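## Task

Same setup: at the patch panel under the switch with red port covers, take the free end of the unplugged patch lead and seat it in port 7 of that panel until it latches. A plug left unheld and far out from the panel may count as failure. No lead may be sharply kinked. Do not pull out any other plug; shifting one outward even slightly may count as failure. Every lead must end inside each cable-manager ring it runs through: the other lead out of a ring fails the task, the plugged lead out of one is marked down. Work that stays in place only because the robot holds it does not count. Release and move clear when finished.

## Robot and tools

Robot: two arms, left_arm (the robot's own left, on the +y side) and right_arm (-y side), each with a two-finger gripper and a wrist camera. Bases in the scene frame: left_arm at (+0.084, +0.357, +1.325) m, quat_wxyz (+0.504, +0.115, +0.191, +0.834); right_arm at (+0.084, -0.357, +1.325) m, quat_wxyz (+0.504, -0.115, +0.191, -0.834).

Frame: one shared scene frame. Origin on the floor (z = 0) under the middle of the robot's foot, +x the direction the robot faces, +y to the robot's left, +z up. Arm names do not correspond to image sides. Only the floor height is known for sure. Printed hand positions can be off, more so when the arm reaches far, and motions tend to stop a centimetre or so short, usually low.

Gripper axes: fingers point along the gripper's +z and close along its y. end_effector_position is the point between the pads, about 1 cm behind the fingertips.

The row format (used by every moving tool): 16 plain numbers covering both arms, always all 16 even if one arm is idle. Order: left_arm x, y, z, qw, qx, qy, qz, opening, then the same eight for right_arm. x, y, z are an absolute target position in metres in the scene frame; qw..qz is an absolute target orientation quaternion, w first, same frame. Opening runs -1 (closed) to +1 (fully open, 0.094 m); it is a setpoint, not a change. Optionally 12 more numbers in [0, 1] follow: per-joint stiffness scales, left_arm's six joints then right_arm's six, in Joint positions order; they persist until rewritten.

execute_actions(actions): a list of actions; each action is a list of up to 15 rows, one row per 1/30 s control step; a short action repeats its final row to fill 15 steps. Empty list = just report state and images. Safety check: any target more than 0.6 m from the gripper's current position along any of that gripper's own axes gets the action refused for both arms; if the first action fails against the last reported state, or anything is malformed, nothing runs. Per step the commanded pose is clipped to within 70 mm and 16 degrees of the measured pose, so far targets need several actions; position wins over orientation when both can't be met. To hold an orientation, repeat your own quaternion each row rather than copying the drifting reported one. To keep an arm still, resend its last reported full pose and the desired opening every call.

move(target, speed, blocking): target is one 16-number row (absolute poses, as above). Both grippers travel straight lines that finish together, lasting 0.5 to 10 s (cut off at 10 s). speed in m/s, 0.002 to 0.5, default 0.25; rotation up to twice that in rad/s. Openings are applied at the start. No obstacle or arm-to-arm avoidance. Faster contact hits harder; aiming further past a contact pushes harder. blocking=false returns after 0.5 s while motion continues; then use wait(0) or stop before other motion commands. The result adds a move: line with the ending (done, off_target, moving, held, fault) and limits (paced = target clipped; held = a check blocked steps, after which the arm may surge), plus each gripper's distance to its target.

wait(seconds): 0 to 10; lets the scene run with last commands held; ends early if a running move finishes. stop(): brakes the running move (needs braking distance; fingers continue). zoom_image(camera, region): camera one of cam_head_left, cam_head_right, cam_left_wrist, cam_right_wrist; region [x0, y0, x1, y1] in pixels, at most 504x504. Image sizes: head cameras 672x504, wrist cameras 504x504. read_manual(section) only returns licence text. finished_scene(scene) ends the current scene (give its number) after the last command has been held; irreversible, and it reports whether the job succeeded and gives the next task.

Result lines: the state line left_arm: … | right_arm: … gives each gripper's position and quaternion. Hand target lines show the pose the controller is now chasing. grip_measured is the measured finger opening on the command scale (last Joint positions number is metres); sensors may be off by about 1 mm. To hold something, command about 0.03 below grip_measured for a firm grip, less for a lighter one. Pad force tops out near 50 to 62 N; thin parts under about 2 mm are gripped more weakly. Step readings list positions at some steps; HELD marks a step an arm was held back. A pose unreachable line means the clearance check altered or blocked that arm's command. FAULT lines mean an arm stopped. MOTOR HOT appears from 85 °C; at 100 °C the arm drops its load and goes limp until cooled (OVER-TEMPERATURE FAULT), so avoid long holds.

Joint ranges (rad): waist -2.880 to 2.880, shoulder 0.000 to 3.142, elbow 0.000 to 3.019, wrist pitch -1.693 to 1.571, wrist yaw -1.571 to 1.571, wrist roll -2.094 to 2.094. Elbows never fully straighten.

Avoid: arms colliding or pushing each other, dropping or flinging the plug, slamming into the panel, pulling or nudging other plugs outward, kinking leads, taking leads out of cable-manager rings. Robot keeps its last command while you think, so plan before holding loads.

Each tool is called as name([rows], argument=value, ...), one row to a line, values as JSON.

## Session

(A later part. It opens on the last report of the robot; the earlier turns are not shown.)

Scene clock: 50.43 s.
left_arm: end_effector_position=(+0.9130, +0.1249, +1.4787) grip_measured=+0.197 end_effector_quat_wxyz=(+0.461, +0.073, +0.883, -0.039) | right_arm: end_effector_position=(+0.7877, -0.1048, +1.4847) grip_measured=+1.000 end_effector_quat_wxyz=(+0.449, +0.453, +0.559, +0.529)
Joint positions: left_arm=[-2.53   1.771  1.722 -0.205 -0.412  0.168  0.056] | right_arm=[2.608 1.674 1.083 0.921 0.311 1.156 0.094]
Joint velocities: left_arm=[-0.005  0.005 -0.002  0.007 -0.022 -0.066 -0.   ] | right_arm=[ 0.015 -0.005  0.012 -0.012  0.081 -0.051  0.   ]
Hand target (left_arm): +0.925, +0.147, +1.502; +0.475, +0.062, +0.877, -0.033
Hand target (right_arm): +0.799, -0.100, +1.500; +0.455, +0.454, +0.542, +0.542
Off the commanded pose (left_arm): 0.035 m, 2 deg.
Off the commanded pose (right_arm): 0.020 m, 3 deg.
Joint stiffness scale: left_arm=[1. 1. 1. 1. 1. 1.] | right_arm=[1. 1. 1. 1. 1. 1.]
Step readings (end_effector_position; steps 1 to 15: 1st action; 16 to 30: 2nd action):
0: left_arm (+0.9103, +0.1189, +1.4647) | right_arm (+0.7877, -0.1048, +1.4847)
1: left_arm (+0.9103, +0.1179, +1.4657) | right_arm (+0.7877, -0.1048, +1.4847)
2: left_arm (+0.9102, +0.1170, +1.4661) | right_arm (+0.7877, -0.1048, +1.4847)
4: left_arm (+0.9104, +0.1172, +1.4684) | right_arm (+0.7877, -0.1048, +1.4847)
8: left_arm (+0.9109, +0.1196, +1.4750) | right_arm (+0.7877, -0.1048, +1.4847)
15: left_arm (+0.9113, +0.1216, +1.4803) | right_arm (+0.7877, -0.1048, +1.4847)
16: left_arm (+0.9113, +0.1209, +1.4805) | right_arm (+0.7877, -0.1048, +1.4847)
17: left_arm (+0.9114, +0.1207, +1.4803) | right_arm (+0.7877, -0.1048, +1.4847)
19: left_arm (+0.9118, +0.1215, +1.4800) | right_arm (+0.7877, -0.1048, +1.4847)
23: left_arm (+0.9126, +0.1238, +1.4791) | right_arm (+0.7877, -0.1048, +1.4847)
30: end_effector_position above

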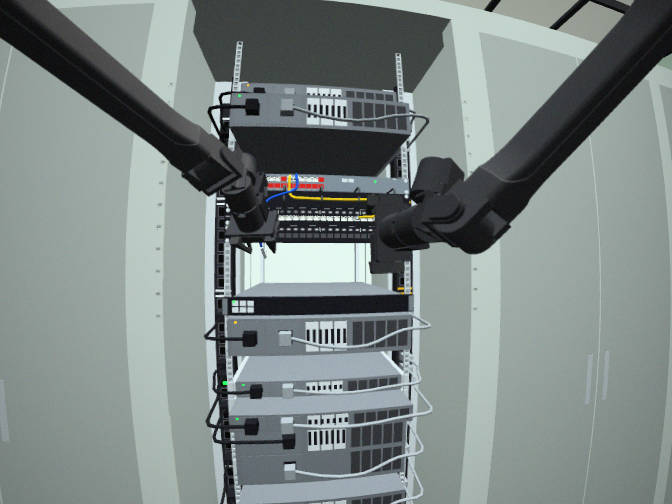

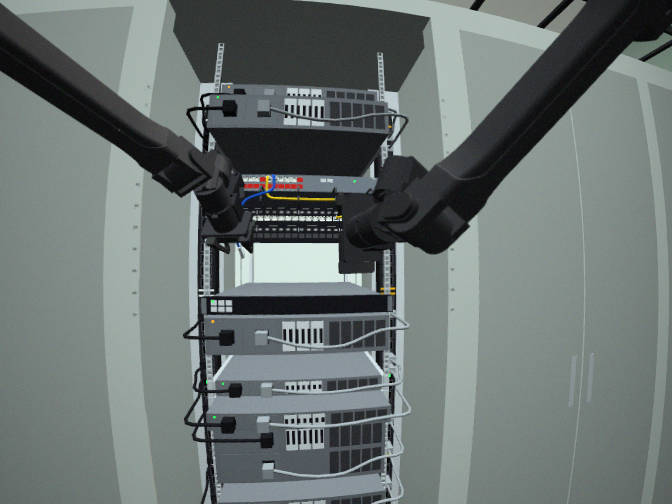

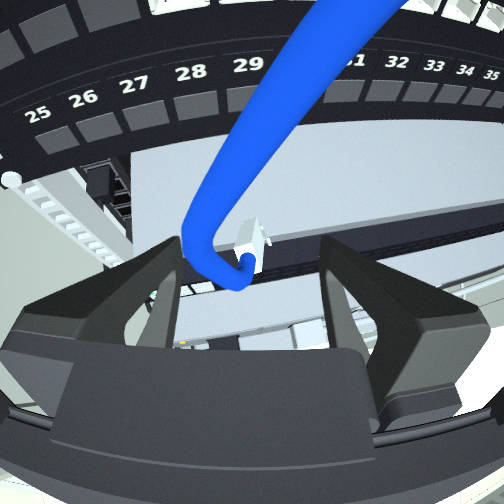

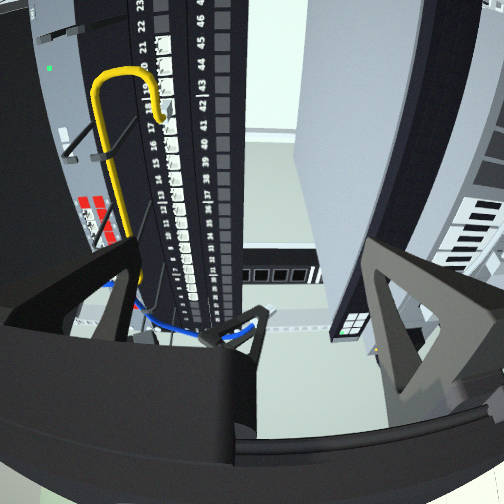

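execute_actions([
  [[0.926,0.144,1.500,0.475,0.062,0.877,-0.033,-0.3,0.80,-0.10,1.50,0.4545,0.4545,0.5415,0.5415,1]],
  [[0.926,0.144,1.500,0.475,0.062,0.877,-0.033,-0.62,0.80,-0.10,1.50,0.4545,0.4545,0.5415,0.5415,1]],
])

zoom_image(camera="cam_right_wrist", region=[180, 270, 320, 370])

Scene clock: 52.23 s.
left_arm: end_effector_position=(+0.9129, +0.1248, +1.4787) grip_measured=-0.617 end_effector_quat_wxyz=(+0.461, +0.073, +0.883, -0.039) | right_arm: end_effector_position=(+0.7877, -0.1048, +1.4847) grip_measured=+1.000 end_effector_quat_wxyz=(+0.449, +0.453, +0.559, +0.529)
Joint positions: left_arm=[-2.53   1.771  1.722 -0.205 -0.411  0.168  0.018] | right_arm=[2.608 1.674 1.083 0.921 0.311 1.156 0.094]
Joint velocities: left_arm=[ 0.005  0.005  0.012  0.007 -0.037 -0.051  0.001] | right_arm=[-0.015  0.015 -0.017 -0.002  0.022 -0.022  0.   ]
Hand target (left_arm): +0.925, +0.144, +1.500; +0.475, +0.062, +0.877, -0.033
Hand target (right_arm): +0.799, -0.100, +1.500; +0.455, +0.454, +0.542, +0.542
Off the commanded pose (left_arm): 0.031 m, 2 deg.
Off the commanded pose (right_arm): 0.020 m, 3 deg.
Joint stiffness scale: left_arm=[1. 1. 1. 1. 1. 1.] | right_arm=[1. 1. 1. 1. 1. 1.]
Step readings (end_effector_position; steps 1 to 15: 1st action; 16 to 30: 2nd action):
0: left_arm (+0.9129, +0.1248, +1.4787) | right_arm (+0.7877, -0.1048, +1.4847)
1: left_arm (+0.9129, +0.1248, +1.4787) | right_arm (+0.7877, -0.1048, +1.4847)
2: left_arm (+0.9129, +0.1248, +1.4787) | right_arm (+0.7877, -0.1048, +1.4847)
4: left_arm (+0.9129, +0.1248, +1.4787) | right_arm (+0.7877, -0.1048, +1.4847)
8: left_arm (+0.9129, +0.1248, +1.4787) | right_arm (+0.7877, -0.1048, +1.4847)
15: left_arm (+0.9129, +0.1248, +1.4787) | right_arm (+0.7877, -0.1048, +1.4847)
16: left_arm (+0.9129, +0.1248, +1.4787) | right_arm (+0.7877, -0.1048, +1.4847)
17: left_arm (+0.9129, +0.1248, +1.4787) | right_arm (+0.7877, -0.1048, +1.4847)
19: left_arm (+0.9129, +0.1248, +1.4787) | right_arm (+0.7877, -0.1048, +1.4847)
23: left_arm (+0.9129, +0.1248, +1.4787) | right_arm (+0.7877, -0.1048, +1.4847)
30: end_effector_position above

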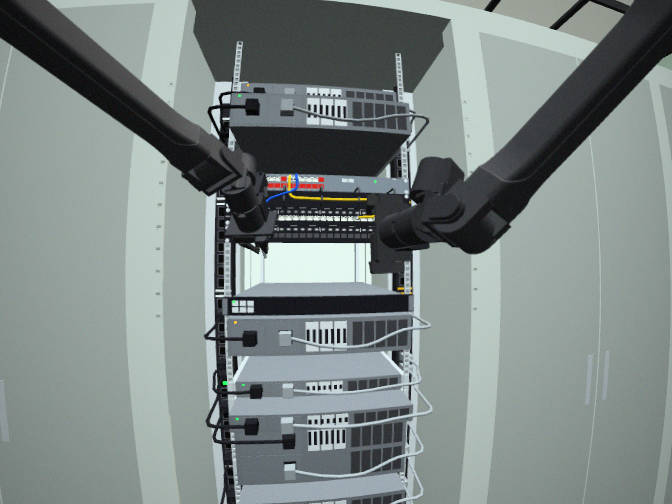

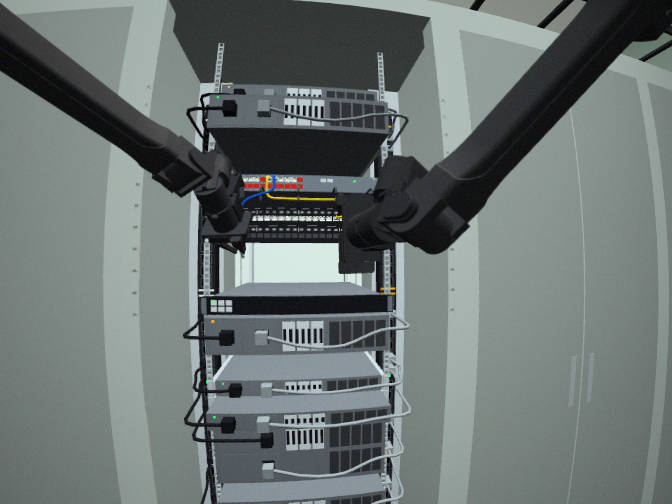

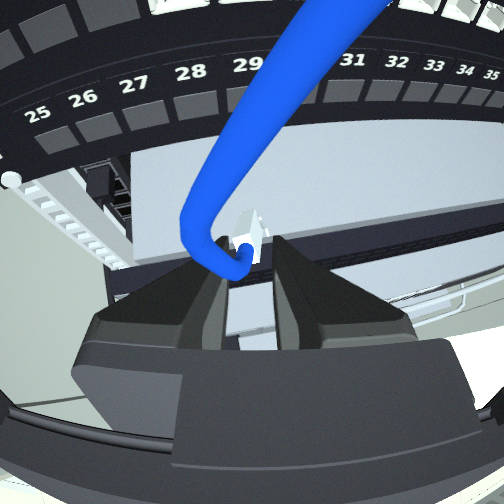

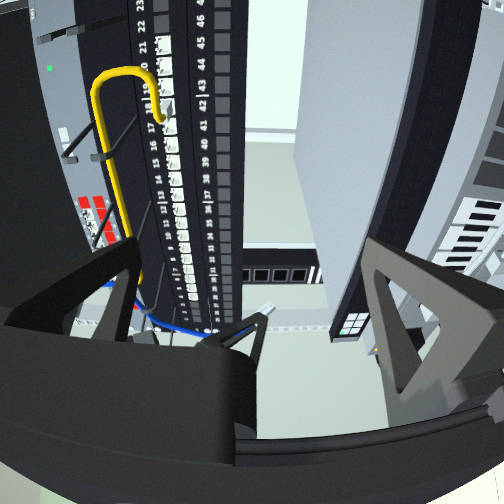

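Region (180, 270, 320, 370) of cam_right_wrist's 504x504 image, scaled by 3.600, with more detail than that image has; it fills the top 360 rows of this view, and the rest is white.

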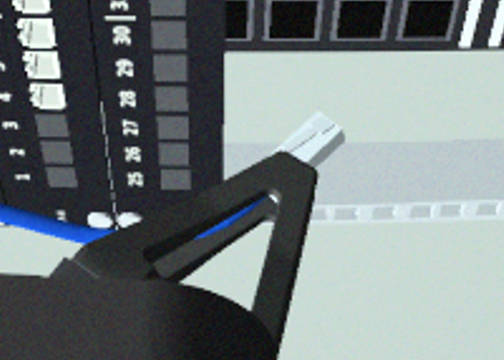

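execute_actions([
  [[0.926,0.144,1.500,0.475,0.062,0.877,-0.033,-0.80,0.80,-0.10,1.50,0.4545,0.4545,0.5415,0.5415,1]],
  [[0.926,0.144,1.500,0.475,0.062,0.877,-0.033,-0.89,0.80,-0.10,1.50,0.4545,0.4545,0.5415,0.5415,1]],
])

zoom_image(camera="cam_right_wrist", region=[180, 270, 320, 370])

zoom_image(camera="cam_left_wrist", region=[170, 170, 330, 330])

Scene clock: 53.47 s.
left_arm: end_effector_position=(+0.9129, +0.1248, +1.4787) grip_measured=-0.872 end_effector_quat_wxyz=(+0.461, +0.073, +0.883, -0.039) | right_arm: end_effector_position=(+0.7877, -0.1048, +1.4847) grip_measured=+1.000 end_effector_quat_wxyz=(+0.449, +0.453, +0.559, +0.529)
Joint positions: left_arm=[-2.53   1.771  1.722 -0.205 -0.411  0.168  0.006] | right_arm=[2.608 1.674 1.083 0.921 0.311 1.156 0.094]
Joint velocities: left_arm=[-0.005 -0.005  0.007 -0.002 -0.037 -0.022 -0.   ] | right_arm=[-0.015 -0.005  0.002 -0.002  0.022  0.051  0.   ]
Hand target (left_arm): +0.925, +0.144, +1.500; +0.475, +0.062, +0.877, -0.033
Hand target (right_arm): +0.799, -0.100, +1.500; +0.455, +0.454, +0.542, +0.542
Off the commanded pose (left_arm): 0.031 m, 2 deg.
Off the commanded pose (right_arm): 0.020 m, 3 deg.
Joint stiffness scale: left_arm=[1. 1. 1. 1. 1. 1.] | right_arm=[1. 1. 1. 1. 1. 1.]
Step readings (end_effector_position; steps 1 to 15: 1st action; 16 to 30: 2nd action):
0: left_arm (+0.9129, +0.1248, +1.4787) | right_arm (+0.7877, -0.1048, +1.4847)
1: left_arm (+0.9129, +0.1248, +1.4787) | right_arm (+0.7877, -0.1048, +1.4847)
2: left_arm (+0.9129, +0.1248, +1.4787) | right_arm (+0.7877, -0.1048, +1.4847)
4: left_arm (+0.9129, +0.1248, +1.4787) | right_arm (+0.7877, -0.1048, +1.4847)
8: left_arm (+0.9129, +0.1248, +1.4787) | right_arm (+0.7877, -0.1048, +1.4847)
15: left_arm (+0.9129, +0.1248, +1.4787) | right_arm (+0.7877, -0.1048, +1.4847)
16: left_arm (+0.9129, +0.1248, +1.4787) | right_arm (+0.7877, -0.1048, +1.4847)
17: left_arm (+0.9129, +0.1248, +1.4787) | right_arm (+0.7877, -0.1048, +1.4847)
19: left_arm (+0.9129, +0.1248, +1.4787) | right_arm (+0.7877, -0.1048, +1.4847)
23: left_arm (+0.9129, +0.1248, +1.4787) | right_arm (+0.7877, -0.1048, +1.4847)
30: end_effector_position above

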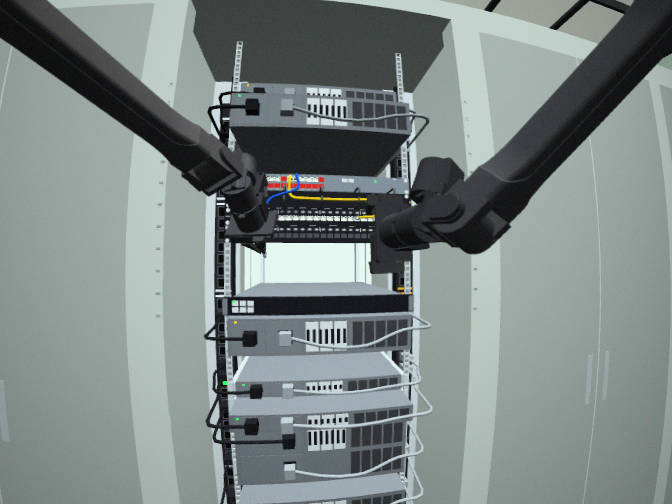

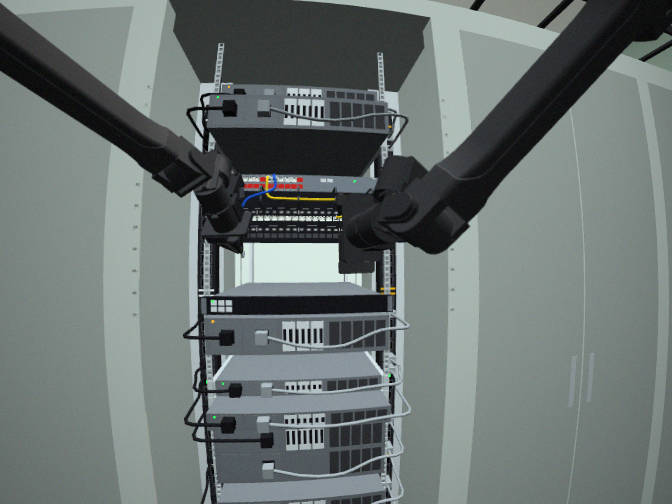

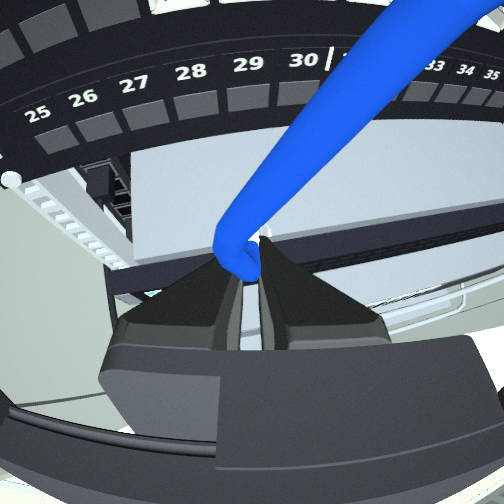

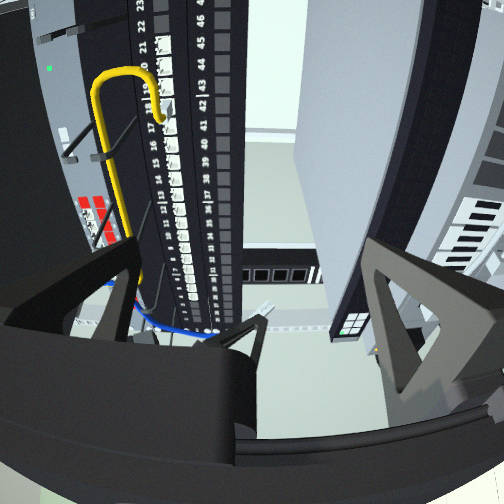

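Region (180, 270, 320, 370) of cam_right_wrist's 504x504 image, scaled by 3.600, with more detail than that image has; it fills the top 360 rows of this view, and the rest is white.

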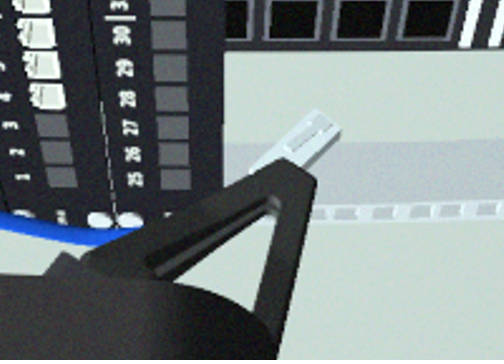

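Region (170, 170, 330, 330) of cam_left_wrist's 504x504 image, scaled by 3.150, with more detail than that image has.

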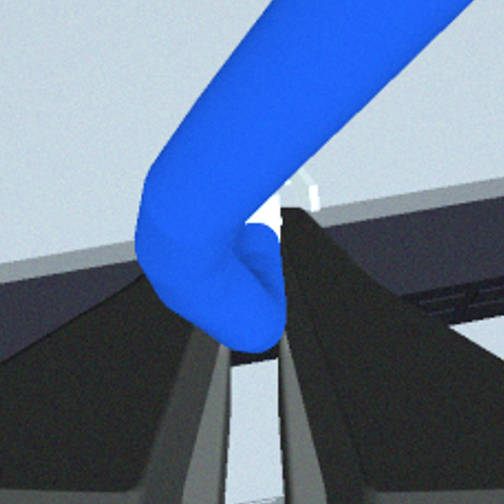

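execute_actions([
  [[0.926,0.144,1.500,0.475,0.062,0.877,-0.033,-0.55,0.80,-0.10,1.50,0.4545,0.4545,0.5415,0.5415,1]],
  [[0.932,0.144,1.496,0.475,0.062,0.877,-0.033,-0.55,0.80,-0.10,1.50,0.4545,0.4545,0.5415,0.5415,1]],
  [[0.937,0.144,1.494,0.475,0.062,0.877,-0.033,-0.55,0.80,-0.10,1.50,0.4545,0.4545,0.5415,0.5415,1]],
])

zoom_image(camera="cam_right_wrist", region=[180, 270, 320, 370])

Scene clock: 55.30 s.
left_arm: end_effector_position=(+0.9165, +0.1291, +1.4805) grip_measured=-0.553 end_effector_quat_wxyz=(+0.464, +0.072, +0.882, -0.040) | right_arm: end_effector_position=(+0.7877, -0.1048, +1.4847) grip_measured=+1.000 end_effector_quat_wxyz=(+0.449, +0.453, +0.559, +0.529)
Joint positions: left_arm=[-2.523  1.771  1.728 -0.205 -0.404  0.17   0.021] | right_arm=[2.608 1.674 1.083 0.921 0.311 1.156 0.094]
Joint velocities: left_arm=[-0.005 -0.005 -0.007 -0.012 -0.066 -0.022 -0.   ] | right_arm=[-0.015 -0.005  0.017  0.002  0.066  0.037  0.   ]
Hand target (left_arm): +0.935, +0.145, +1.494; +0.475, +0.062, +0.877, -0.033
Hand target (right_arm): +0.799, -0.100, +1.500; +0.455, +0.454, +0.542, +0.542
Off the commanded pose (left_arm): 0.029 m, 2 deg.
Off the commanded pose (right_arm): 0.020 m, 3 deg.
Joint stiffness scale: left_arm=[1. 1. 1. 1. 1. 1.] | right_arm=[1. 1. 1. 1. 1. 1.]
Step readings (end_effector_position; steps 1 to 15: 1st action; 16 to 30: 2nd action; 31 to 45: 3rd action):
0: left_arm (+0.9129, +0.1248, +1.4787) | right_arm (+0.7877, -0.1048, +1.4847)
1: left_arm (+0.9129, +0.1248, +1.4787) | right_arm (+0.7877, -0.1048, +1.4847)
2: left_arm (+0.9129, +0.1248, +1.4787) | right_arm (+0.7877, -0.1048, +1.4847)
4: left_arm (+0.9129, +0.1248, +1.4787) | right_arm (+0.7877, -0.1048, +1.4847)
8: left_arm (+0.9129, +0.1248, +1.4787) | right_arm (+0.7877, -0.1048, +1.4847)
15: left_arm (+0.9129, +0.1248, +1.4787) | right_arm (+0.7877, -0.1048, +1.4847)
16: left_arm (+0.9129, +0.1246, +1.4788) | right_arm (+0.7877, -0.1048, +1.4847)
17: left_arm (+0.9129, +0.1244, +1.4788) | right_arm (+0.7877, -0.1048, +1.4847)
19: left_arm (+0.9131, +0.1249, +1.4786) | right_arm (+0.7877, -0.1048, +1.4847)
23: left_arm (+0.9133, +0.1254, +1.4784) | right_arm (+0.7877, -0.1048, +1.4847)
30: left_arm (+0.9133, +0.1254, +1.4784) | right_arm (+0.7877, -0.1048, +1.4847)
31: left_arm (+0.9135, +0.1253, +1.4786) | right_arm (+0.7877, -0.1048, +1.4847)
32: left_arm (+0.9138, +0.1254, +1.4789) | right_arm (+0.7877, -0.1048, +1.4847)
34: left_arm (+0.9144, +0.1261, +1.4792) | right_arm (+0.7877, -0.1048, +1.4847)
38: left_arm (+0.9159, +0.1282, +1.4802) | right_arm (+0.7877, -0.1048, +1.4847)
45: end_effector_position above

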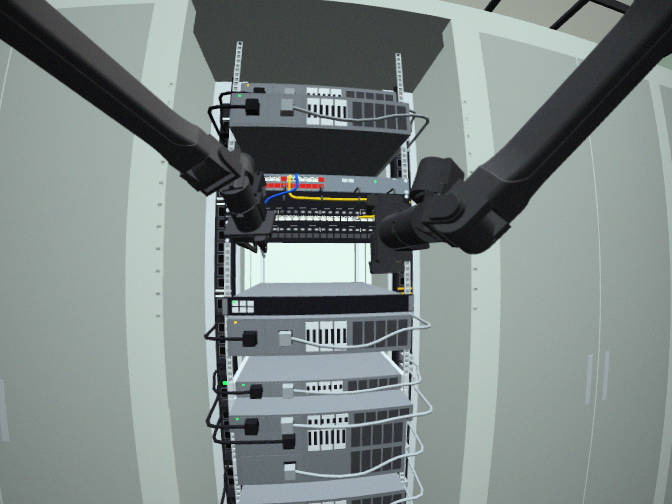

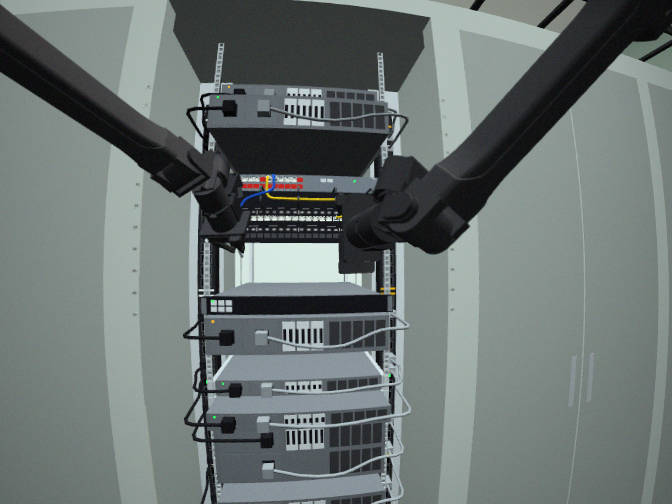

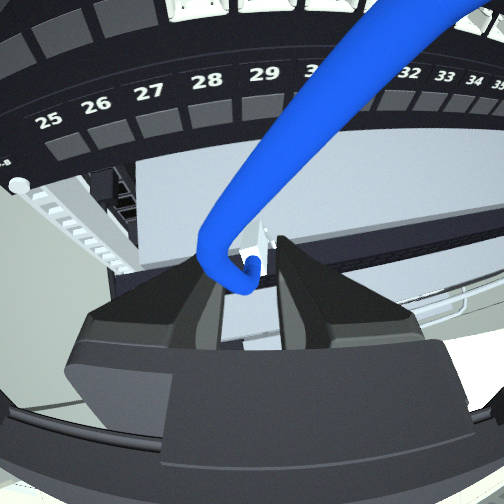

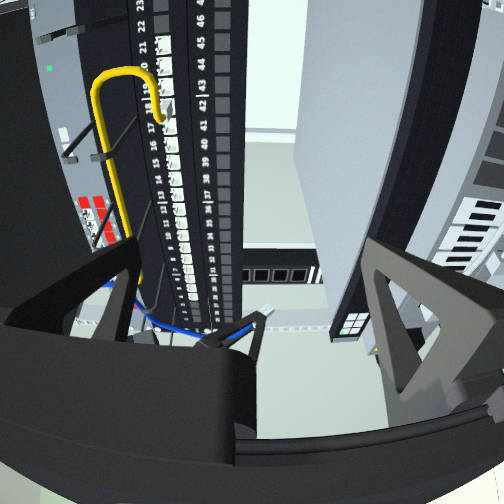

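Region (180, 270, 320, 370) of cam_right_wrist's 504x504 image, scaled by 3.600, with more detail than that image has; it fills the top 360 rows of this view, and the rest is white.

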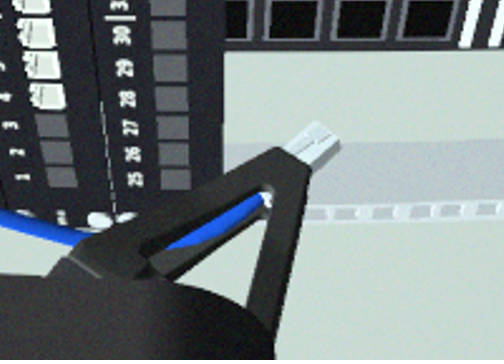

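A bit more forward/down via shoulder, then close.

execute_actions([
  [[0.940,0.134,1.486,0.475,0.062,0.877,-0.033,-0.55,0.80,-0.10,1.50,0.4545,0.4545,0.5415,0.5415,1]],
  [[0.942,0.134,1.482,0.475,0.062,0.877,-0.033,-0.7,0.80,-0.10,1.50,0.4545,0.4545,0.5415,0.5415,1]],
])

zoom_image(camera="cam_right_wrist", region=[180, 270, 320, 370])

Scene clock: 56.47 s.
left_arm: end_effector_position=(+0.9210, +0.1235, +1.4706) grip_measured=-0.697 end_effector_quat_wxyz=(+0.461, +0.073, +0.884, -0.038) | right_arm: end_effector_position=(+0.7877, -0.1048, +1.4847) grip_measured=+1.000 end_effector_quat_wxyz=(+0.449, +0.453, +0.559, +0.529)
Joint positions: left_arm=[-2.523  1.798  1.748 -0.205 -0.406  0.17   0.014] | right_arm=[2.608 1.674 1.083 0.921 0.311 1.156 0.094]
Joint velocities: left_arm=[-0.034  0.005 -0.002  0.007 -0.037 -0.051 -0.001] | right_arm=[-0.015  0.005  0.012  0.012 -0.11   0.022  0.   ]
Hand target (left_arm): +0.940, +0.135, +1.482; +0.475, +0.062, +0.877, -0.033
Hand target (right_arm): +0.799, -0.100, +1.500; +0.455, +0.454, +0.542, +0.542
Off the commanded pose (left_arm): 0.026 m, 2 deg.
Off the commanded pose (right_arm): 0.020 m, 3 deg.
Joint stiffness scale: left_arm=[1. 1. 1. 1. 1. 1.] | right_arm=[1. 1. 1. 1. 1. 1.]
Step readings (end_effector_position; steps 1 to 15: 1st action; 16 to 30: 2nd action):
0: left_arm (+0.9165, +0.1291, +1.4805) | right_arm (+0.7877, -0.1048, +1.4847)
1: left_arm (+0.9169, +0.1290, +1.4801) | right_arm (+0.7877, -0.1048, +1.4847)
2: left_arm (+0.9181, +0.1287, +1.4805) | right_arm (+0.7877, -0.1048, +1.4847)
4: left_arm (+0.9206, +0.1276, +1.4804) | right_arm (+0.7877, -0.1048, +1.4847)
8: left_arm (+0.9214, +0.1258, +1.4766) | right_arm (+0.7877, -0.1048, +1.4847)
15: left_arm (+0.9212, +0.1245, +1.4732) | right_arm (+0.7877, -0.1048, +1.4847)
16: left_arm (+0.9212, +0.1245, +1.4732) | right_arm (+0.7877, -0.1048, +1.4847)
17: left_arm (+0.9212, +0.1245, +1.4732) | right_arm (+0.7877, -0.1048, +1.4847)
19: left_arm (+0.9211, +0.1242, +1.4726) | right_arm (+0.7877, -0.1048, +1.4847)
23: left_arm (+0.9210, +0.1238, +1.4714) | right_arm (+0.7877, -0.1048, +1.4847)
30: end_effector_position above

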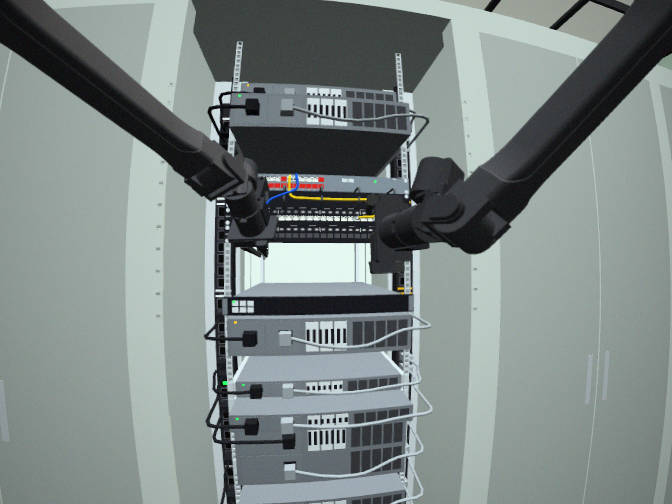

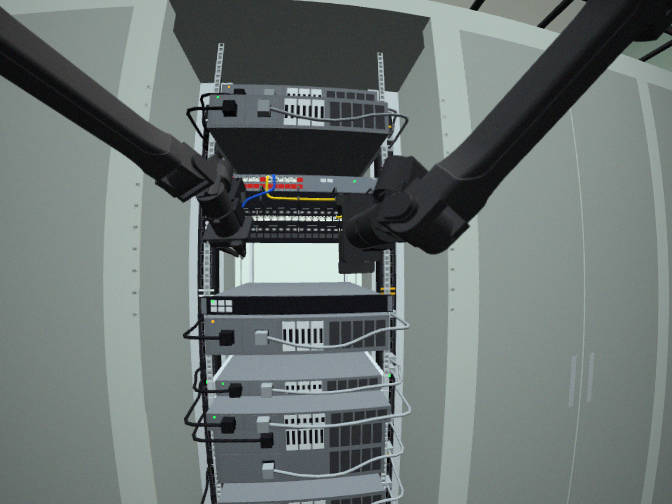

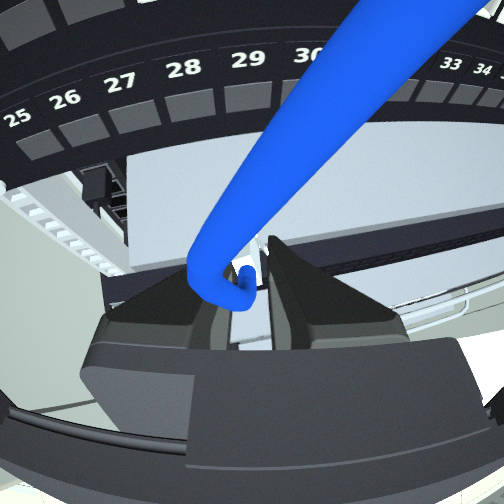

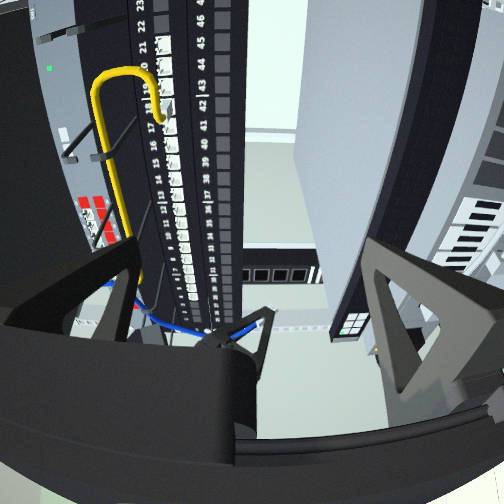

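Region (180, 270, 320, 370) of cam_right_wrist's 504x504 image, scaled by 3.600, with more detail than that image has; it fills the top 360 rows of this view, and the rest is white.

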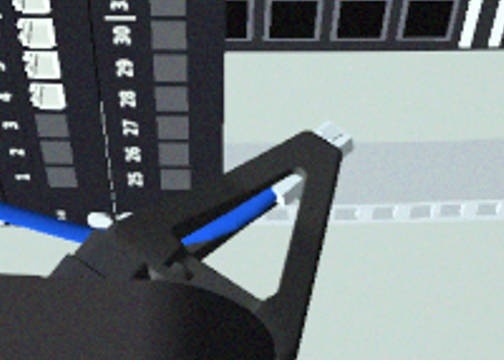

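execute_actions([
  [[0.940,0.134,1.486,0.475,0.062,0.877,-0.033,-0.82,0.80,-0.10,1.50,0.4545,0.4545,0.5415,0.5415,1]],
  [[0.940,0.134,1.486,0.475,0.062,0.877,-0.033,-0.89,0.80,-0.10,1.50,0.4545,0.4545,0.5415,0.5415,1]],
])

zoom_image(camera="cam_right_wrist", region=[210, 280, 310, 350])

Scene clock: 57.70 s.
left_arm: end_effector_position=(+0.9210, +0.1236, +1.4706) grip_measured=-0.858 end_effector_quat_wxyz=(+0.461, +0.073, +0.884, -0.038) | right_arm: end_effector_position=(+0.7877, -0.1048, +1.4847) grip_measured=+1.000 end_effector_quat_wxyz=(+0.449, +0.453, +0.559, +0.529)
Joint positions: left_arm=[-2.523  1.798  1.748 -0.205 -0.407  0.17   0.007] | right_arm=[2.608 1.674 1.083 0.921 0.311 1.156 0.094]
Joint velocities: left_arm=[-0.005  0.005  0.007  0.002 -0.022 -0.066 -0.   ] | right_arm=[-0.015 -0.015  0.002 -0.007 -0.022 -0.007  0.   ]
Hand target (left_arm): +0.938, +0.135, +1.486; +0.475, +0.062, +0.877, -0.033
Hand target (right_arm): +0.799, -0.100, +1.500; +0.455, +0.454, +0.542, +0.542
Off the commanded pose (left_arm): 0.027 m, 2 deg.
Off the commanded pose (right_arm): 0.020 m, 3 deg.
Joint stiffness scale: left_arm=[1. 1. 1. 1. 1. 1.] | right_arm=[1. 1. 1. 1. 1. 1.]
Step readings (end_effector_position; steps 1 to 15: 1st action; 16 to 30: 2nd action):
0: left_arm (+0.9210, +0.1235, +1.4706) | right_arm (+0.7877, -0.1048, +1.4847)
1: left_arm (+0.9210, +0.1235, +1.4706) | right_arm (+0.7877, -0.1048, +1.4847)
2: left_arm (+0.9210, +0.1235, +1.4706) | right_arm (+0.7877, -0.1048, +1.4847)
4: left_arm (+0.9210, +0.1235, +1.4706) | right_arm (+0.7877, -0.1048, +1.4847)
8: left_arm (+0.9210, +0.1235, +1.4706) | right_arm (+0.7877, -0.1048, +1.4847)
15: left_arm (+0.9210, +0.1235, +1.4706) | right_arm (+0.7877, -0.1048, +1.4847)
16: left_arm (+0.9210, +0.1235, +1.4706) | right_arm (+0.7877, -0.1048, +1.4847)
17: left_arm (+0.9210, +0.1236, +1.4706) | right_arm (+0.7877, -0.1048, +1.4847)
19: left_arm (+0.9210, +0.1236, +1.4706) | right_arm (+0.7877, -0.1048, +1.4847)
23: left_arm (+0.9210, +0.1236, +1.4706) | right_arm (+0.7877, -0.1048, +1.4847)
30: end_effector_position above

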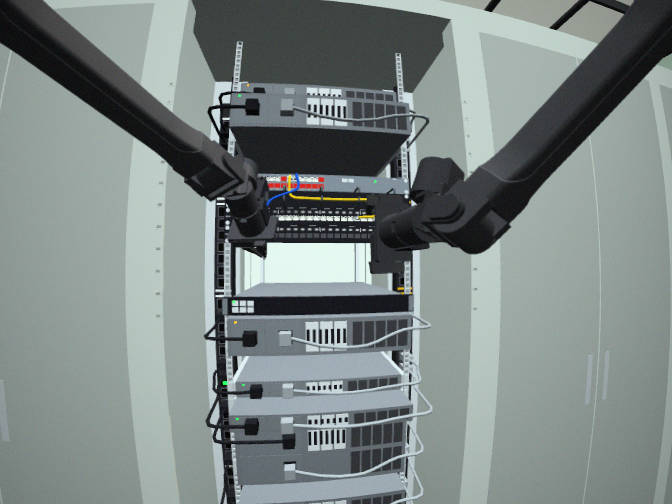

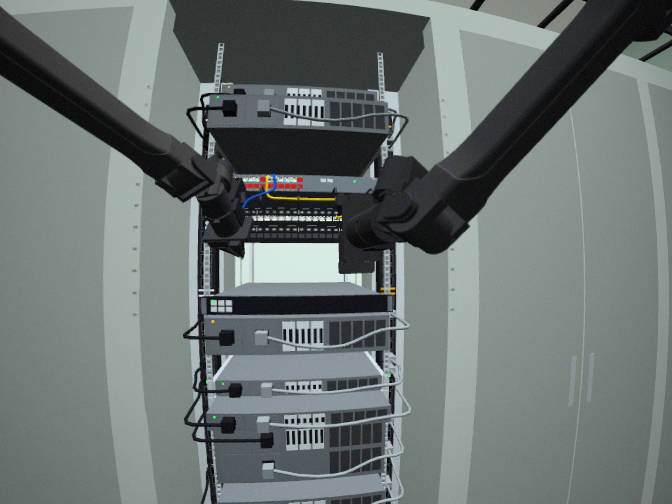

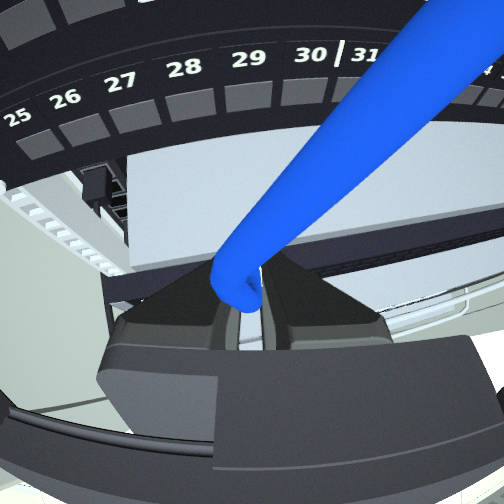

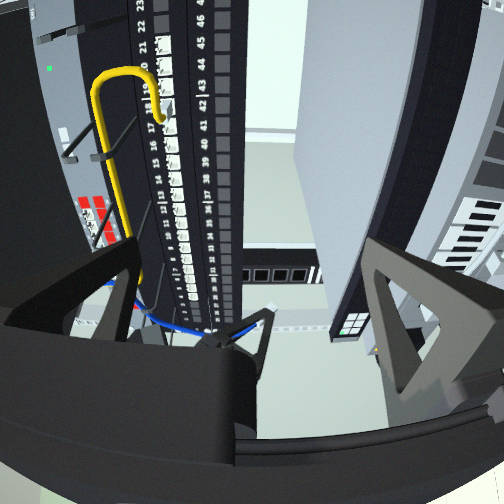

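Region (210, 280, 310, 350) of cam_right_wrist's 504x504 image, scaled by 5.040, with more detail than that image has; it fills the top 353 rows of this view, and the rest is white.

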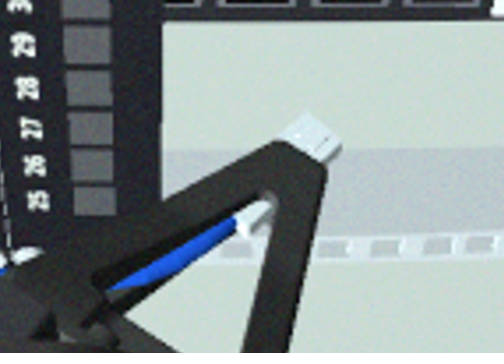

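move(target=[0.905,0.105,1.52,0.5495,-0.5495,0.445,-0.445,-0.89,0.84,-0.09,1.55,0.4545,0.4545,0.5415,0.5415,1], speed=0.25)

Scene clock: 62.17 s.
left_arm: end_effector_position=(+0.9003, +0.1110, +1.5119) grip_measured=-0.861 end_effector_quat_wxyz=(-0.547, +0.545, -0.468, +0.430) | right_arm: end_effector_position=(+0.8291, -0.0964, +1.5304) grip_measured=+1.000 end_effector_quat_wxyz=(+0.452, +0.455, +0.553, +0.531)
Joint positions: left_arm=[-2.618  1.908  1.547  0.875 -0.666 -1.058  0.007] | right_arm=[2.619 1.673 1.24  0.777 0.326 1.156 0.094]
Joint velocities: left_arm=[-0.024  0.015  0.002 -0.002  0.037 -0.007  0.001] | right_arm=[ 0.015 -0.005 -0.002  0.022  0.051 -0.037  0.   ]
Hand target (left_arm): +0.905, +0.104, +1.519; +0.546, -0.553, +0.445, -0.445
Hand target (right_arm): +0.839, -0.090, +1.549; +0.455, +0.454, +0.542, +0.542
Off the commanded pose (left_arm): 0.011 m, 3 deg.
Off the commanded pose (right_arm): 0.023 m, 2 deg.
Joint stiffness scale: left_arm=[1. 1. 1. 1. 1. 1.] | right_arm=[1. 1. 1. 1. 1. 1.]
move: off_target (left_arm, right_arm)

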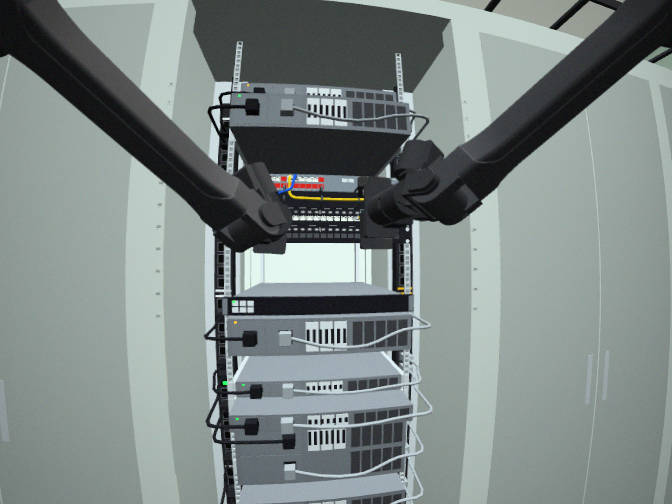

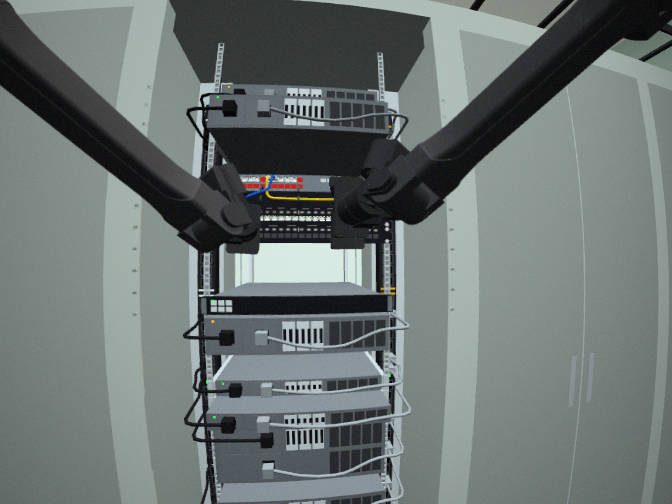

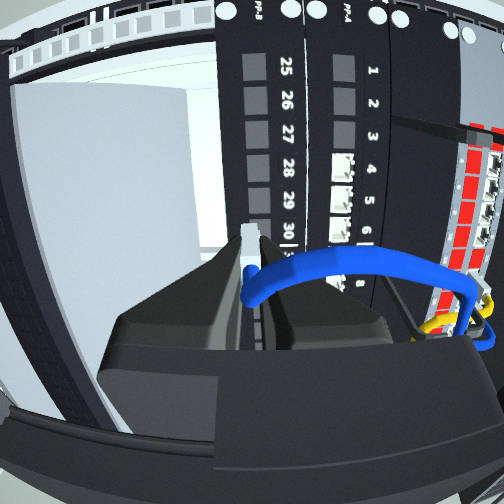

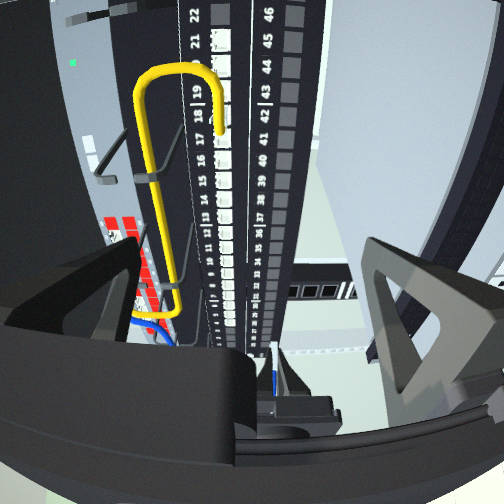

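execute_actions([
  [[0.905,0.09,1.545,0.5495,-0.5495,0.445,-0.445,-0.89,0.86,-0.08,1.575,0.4545,0.4545,0.5415,0.5415,1]],
  [[0.915,0.082,1.565,0.5495,-0.5495,0.445,-0.445,-0.89,0.875,-0.07,1.58,0.4545,0.4545,0.5415,0.5415,1]],
  [[0.925,0.082,1.568,0.5495,-0.5495,0.445,-0.445,-0.89,0.875,-0.07,1.58,0.4545,0.4545,0.5415,0.5415,1]],
])

Scene clock: 63.87 s.
left_arm: end_effector_position=(+0.9184, +0.0966, +1.5496) grip_measured=-0.861 end_effector_quat_wxyz=(-0.551, +0.552, -0.452, +0.432) | right_arm: end_effector_position=(+0.8646, -0.0811, +1.5709) grip_measured=+1.000 end_effector_quat_wxyz=(+0.453, +0.457, +0.546, +0.537)
Joint positions: left_arm=[-2.648  1.932  1.673  0.818 -0.707 -1.041  0.007] | right_arm=[2.639 1.704 1.403 0.662 0.344 1.156 0.094]
Joint velocities: left_arm=[-0.005 -0.015  0.007  0.002 -0.037  0.007 -0.001] | right_arm=[-0.015 -0.015 -0.012 -0.007  0.022 -0.022  0.   ]
Hand target (left_arm): +0.923, +0.083, +1.568; +0.549, -0.550, +0.445, -0.445
Hand target (right_arm): +0.874, -0.070, +1.580; +0.455, +0.454, +0.542, +0.542
Off the commanded pose (left_arm): 0.024 m, 2 deg.
Off the commanded pose (right_arm): 0.018 m, 1 deg.
Joint stiffness scale: left_arm=[1. 1. 1. 1. 1. 1.] | right_arm=[1. 1. 1. 1. 1. 1.]
Step readings (end_effector_position; steps 1 to 15: 1st action; 16 to 30: 2nd action; 31 to 45: 3rd action):
0: left_arm (+0.9003, +0.1110, +1.5119) | right_arm (+0.8291, -0.0964, +1.5304)
1: left_arm (+0.9003, +0.1119, +1.5129) | right_arm (+0.8305, -0.0962, +1.5307)
2: left_arm (+0.9006, +0.1120, +1.5140) | right_arm (+0.8333, -0.0946, +1.5309)
4: left_arm (+0.9008, +0.1087, +1.5207) | right_arm (+0.8396, -0.0909, +1.5402)
8: left_arm (+0.8998, +0.1007, +1.5306) | right_arm (+0.8491, -0.0879, +1.5640)
15: left_arm (+0.8991, +0.0991, +1.5312) | right_arm (+0.8512, -0.0874, +1.5685)
16: left_arm (+0.8998, +0.0997, +1.5320) | right_arm (+0.8522, -0.0872, +1.5681)
17: left_arm (+0.9018, +0.0994, +1.5326) | right_arm (+0.8548, -0.0863, +1.5688)
19: left_arm (+0.9062, +0.0990, +1.5374) | right_arm (+0.8604, -0.0835, +1.5707)
23: left_arm (+0.9104, +0.0999, +1.5467) | right_arm (+0.8646, -0.0814, +1.5716)
30: left_arm (+0.9111, +0.0998, +1.5470) | right_arm (+0.8646, -0.0811, +1.5709)
31: left_arm (+0.9117, +0.0995, +1.5474) | right_arm (+0.8646, -0.0811, +1.5709)
32: left_arm (+0.9133, +0.0987, +1.5476) | right_arm (+0.8646, -0.0811, +1.5709)
34: left_arm (+0.9164, +0.0974, +1.5488) | right_arm (+0.8646, -0.0811, +1.5709)
38: left_arm (+0.9184, +0.0968, +1.5501) | right_arm (+0.8646, -0.0811, +1.5709)
45: end_effector_position above

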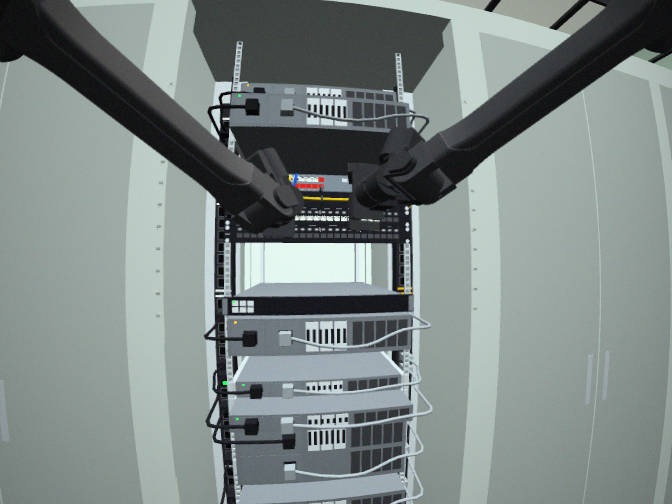

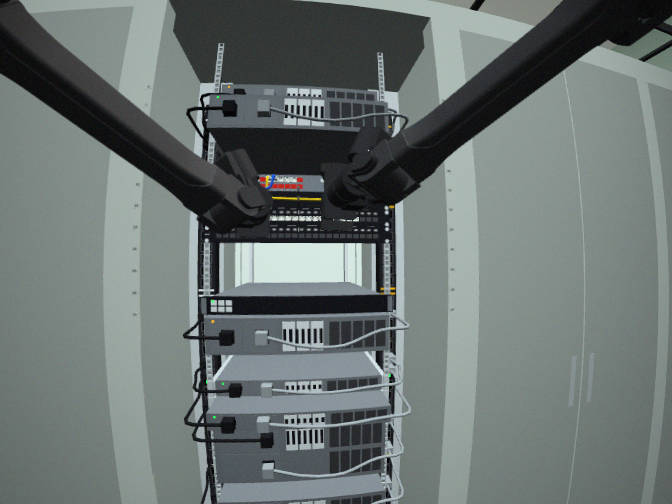

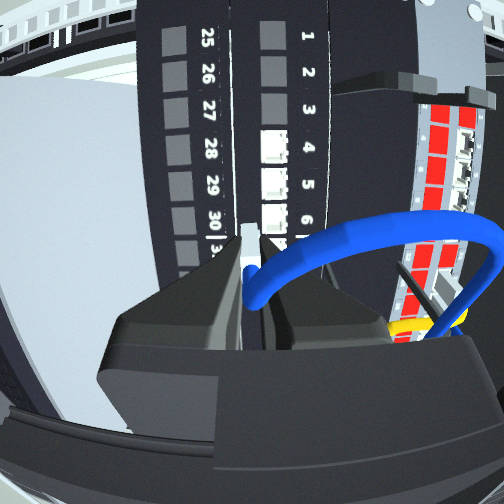

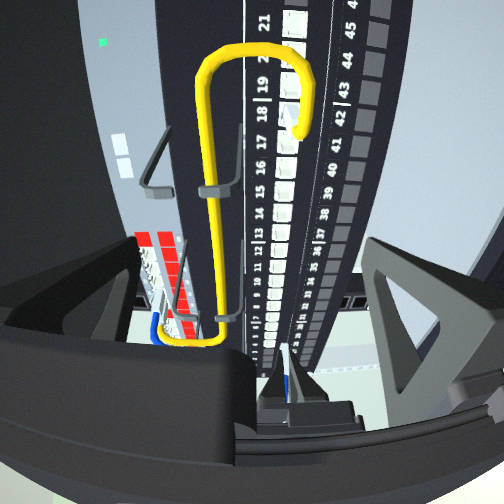

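zoom_image(camera="cam_left_wrist", region=[300, 180, 504, 350])

zoom_image(camera="cam_head_right", region=[210, 150, 350, 250])

Region (300, 180, 504, 350) of cam_left_wrist's 504x504 image, scaled by 2.471, with more detail than that image has.

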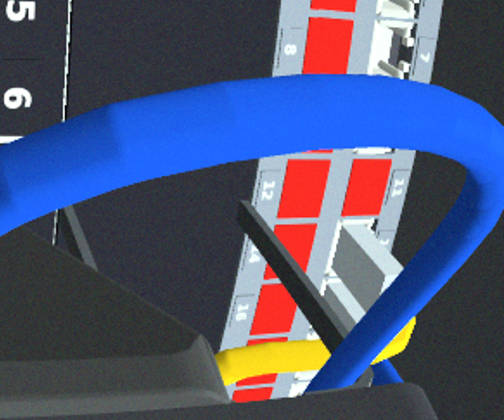

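Region (210, 150, 350, 250) of cam_head_right's 672x504 image, scaled by 3.600, with more detail than that image has; it fills the top 360 rows of this view, and the rest is white.

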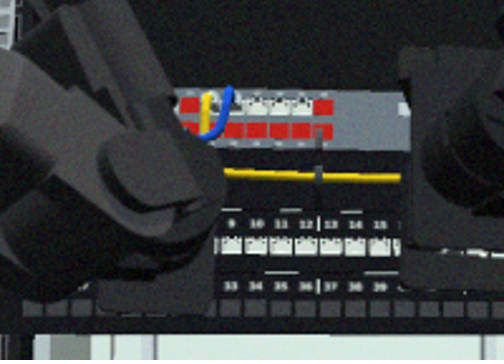

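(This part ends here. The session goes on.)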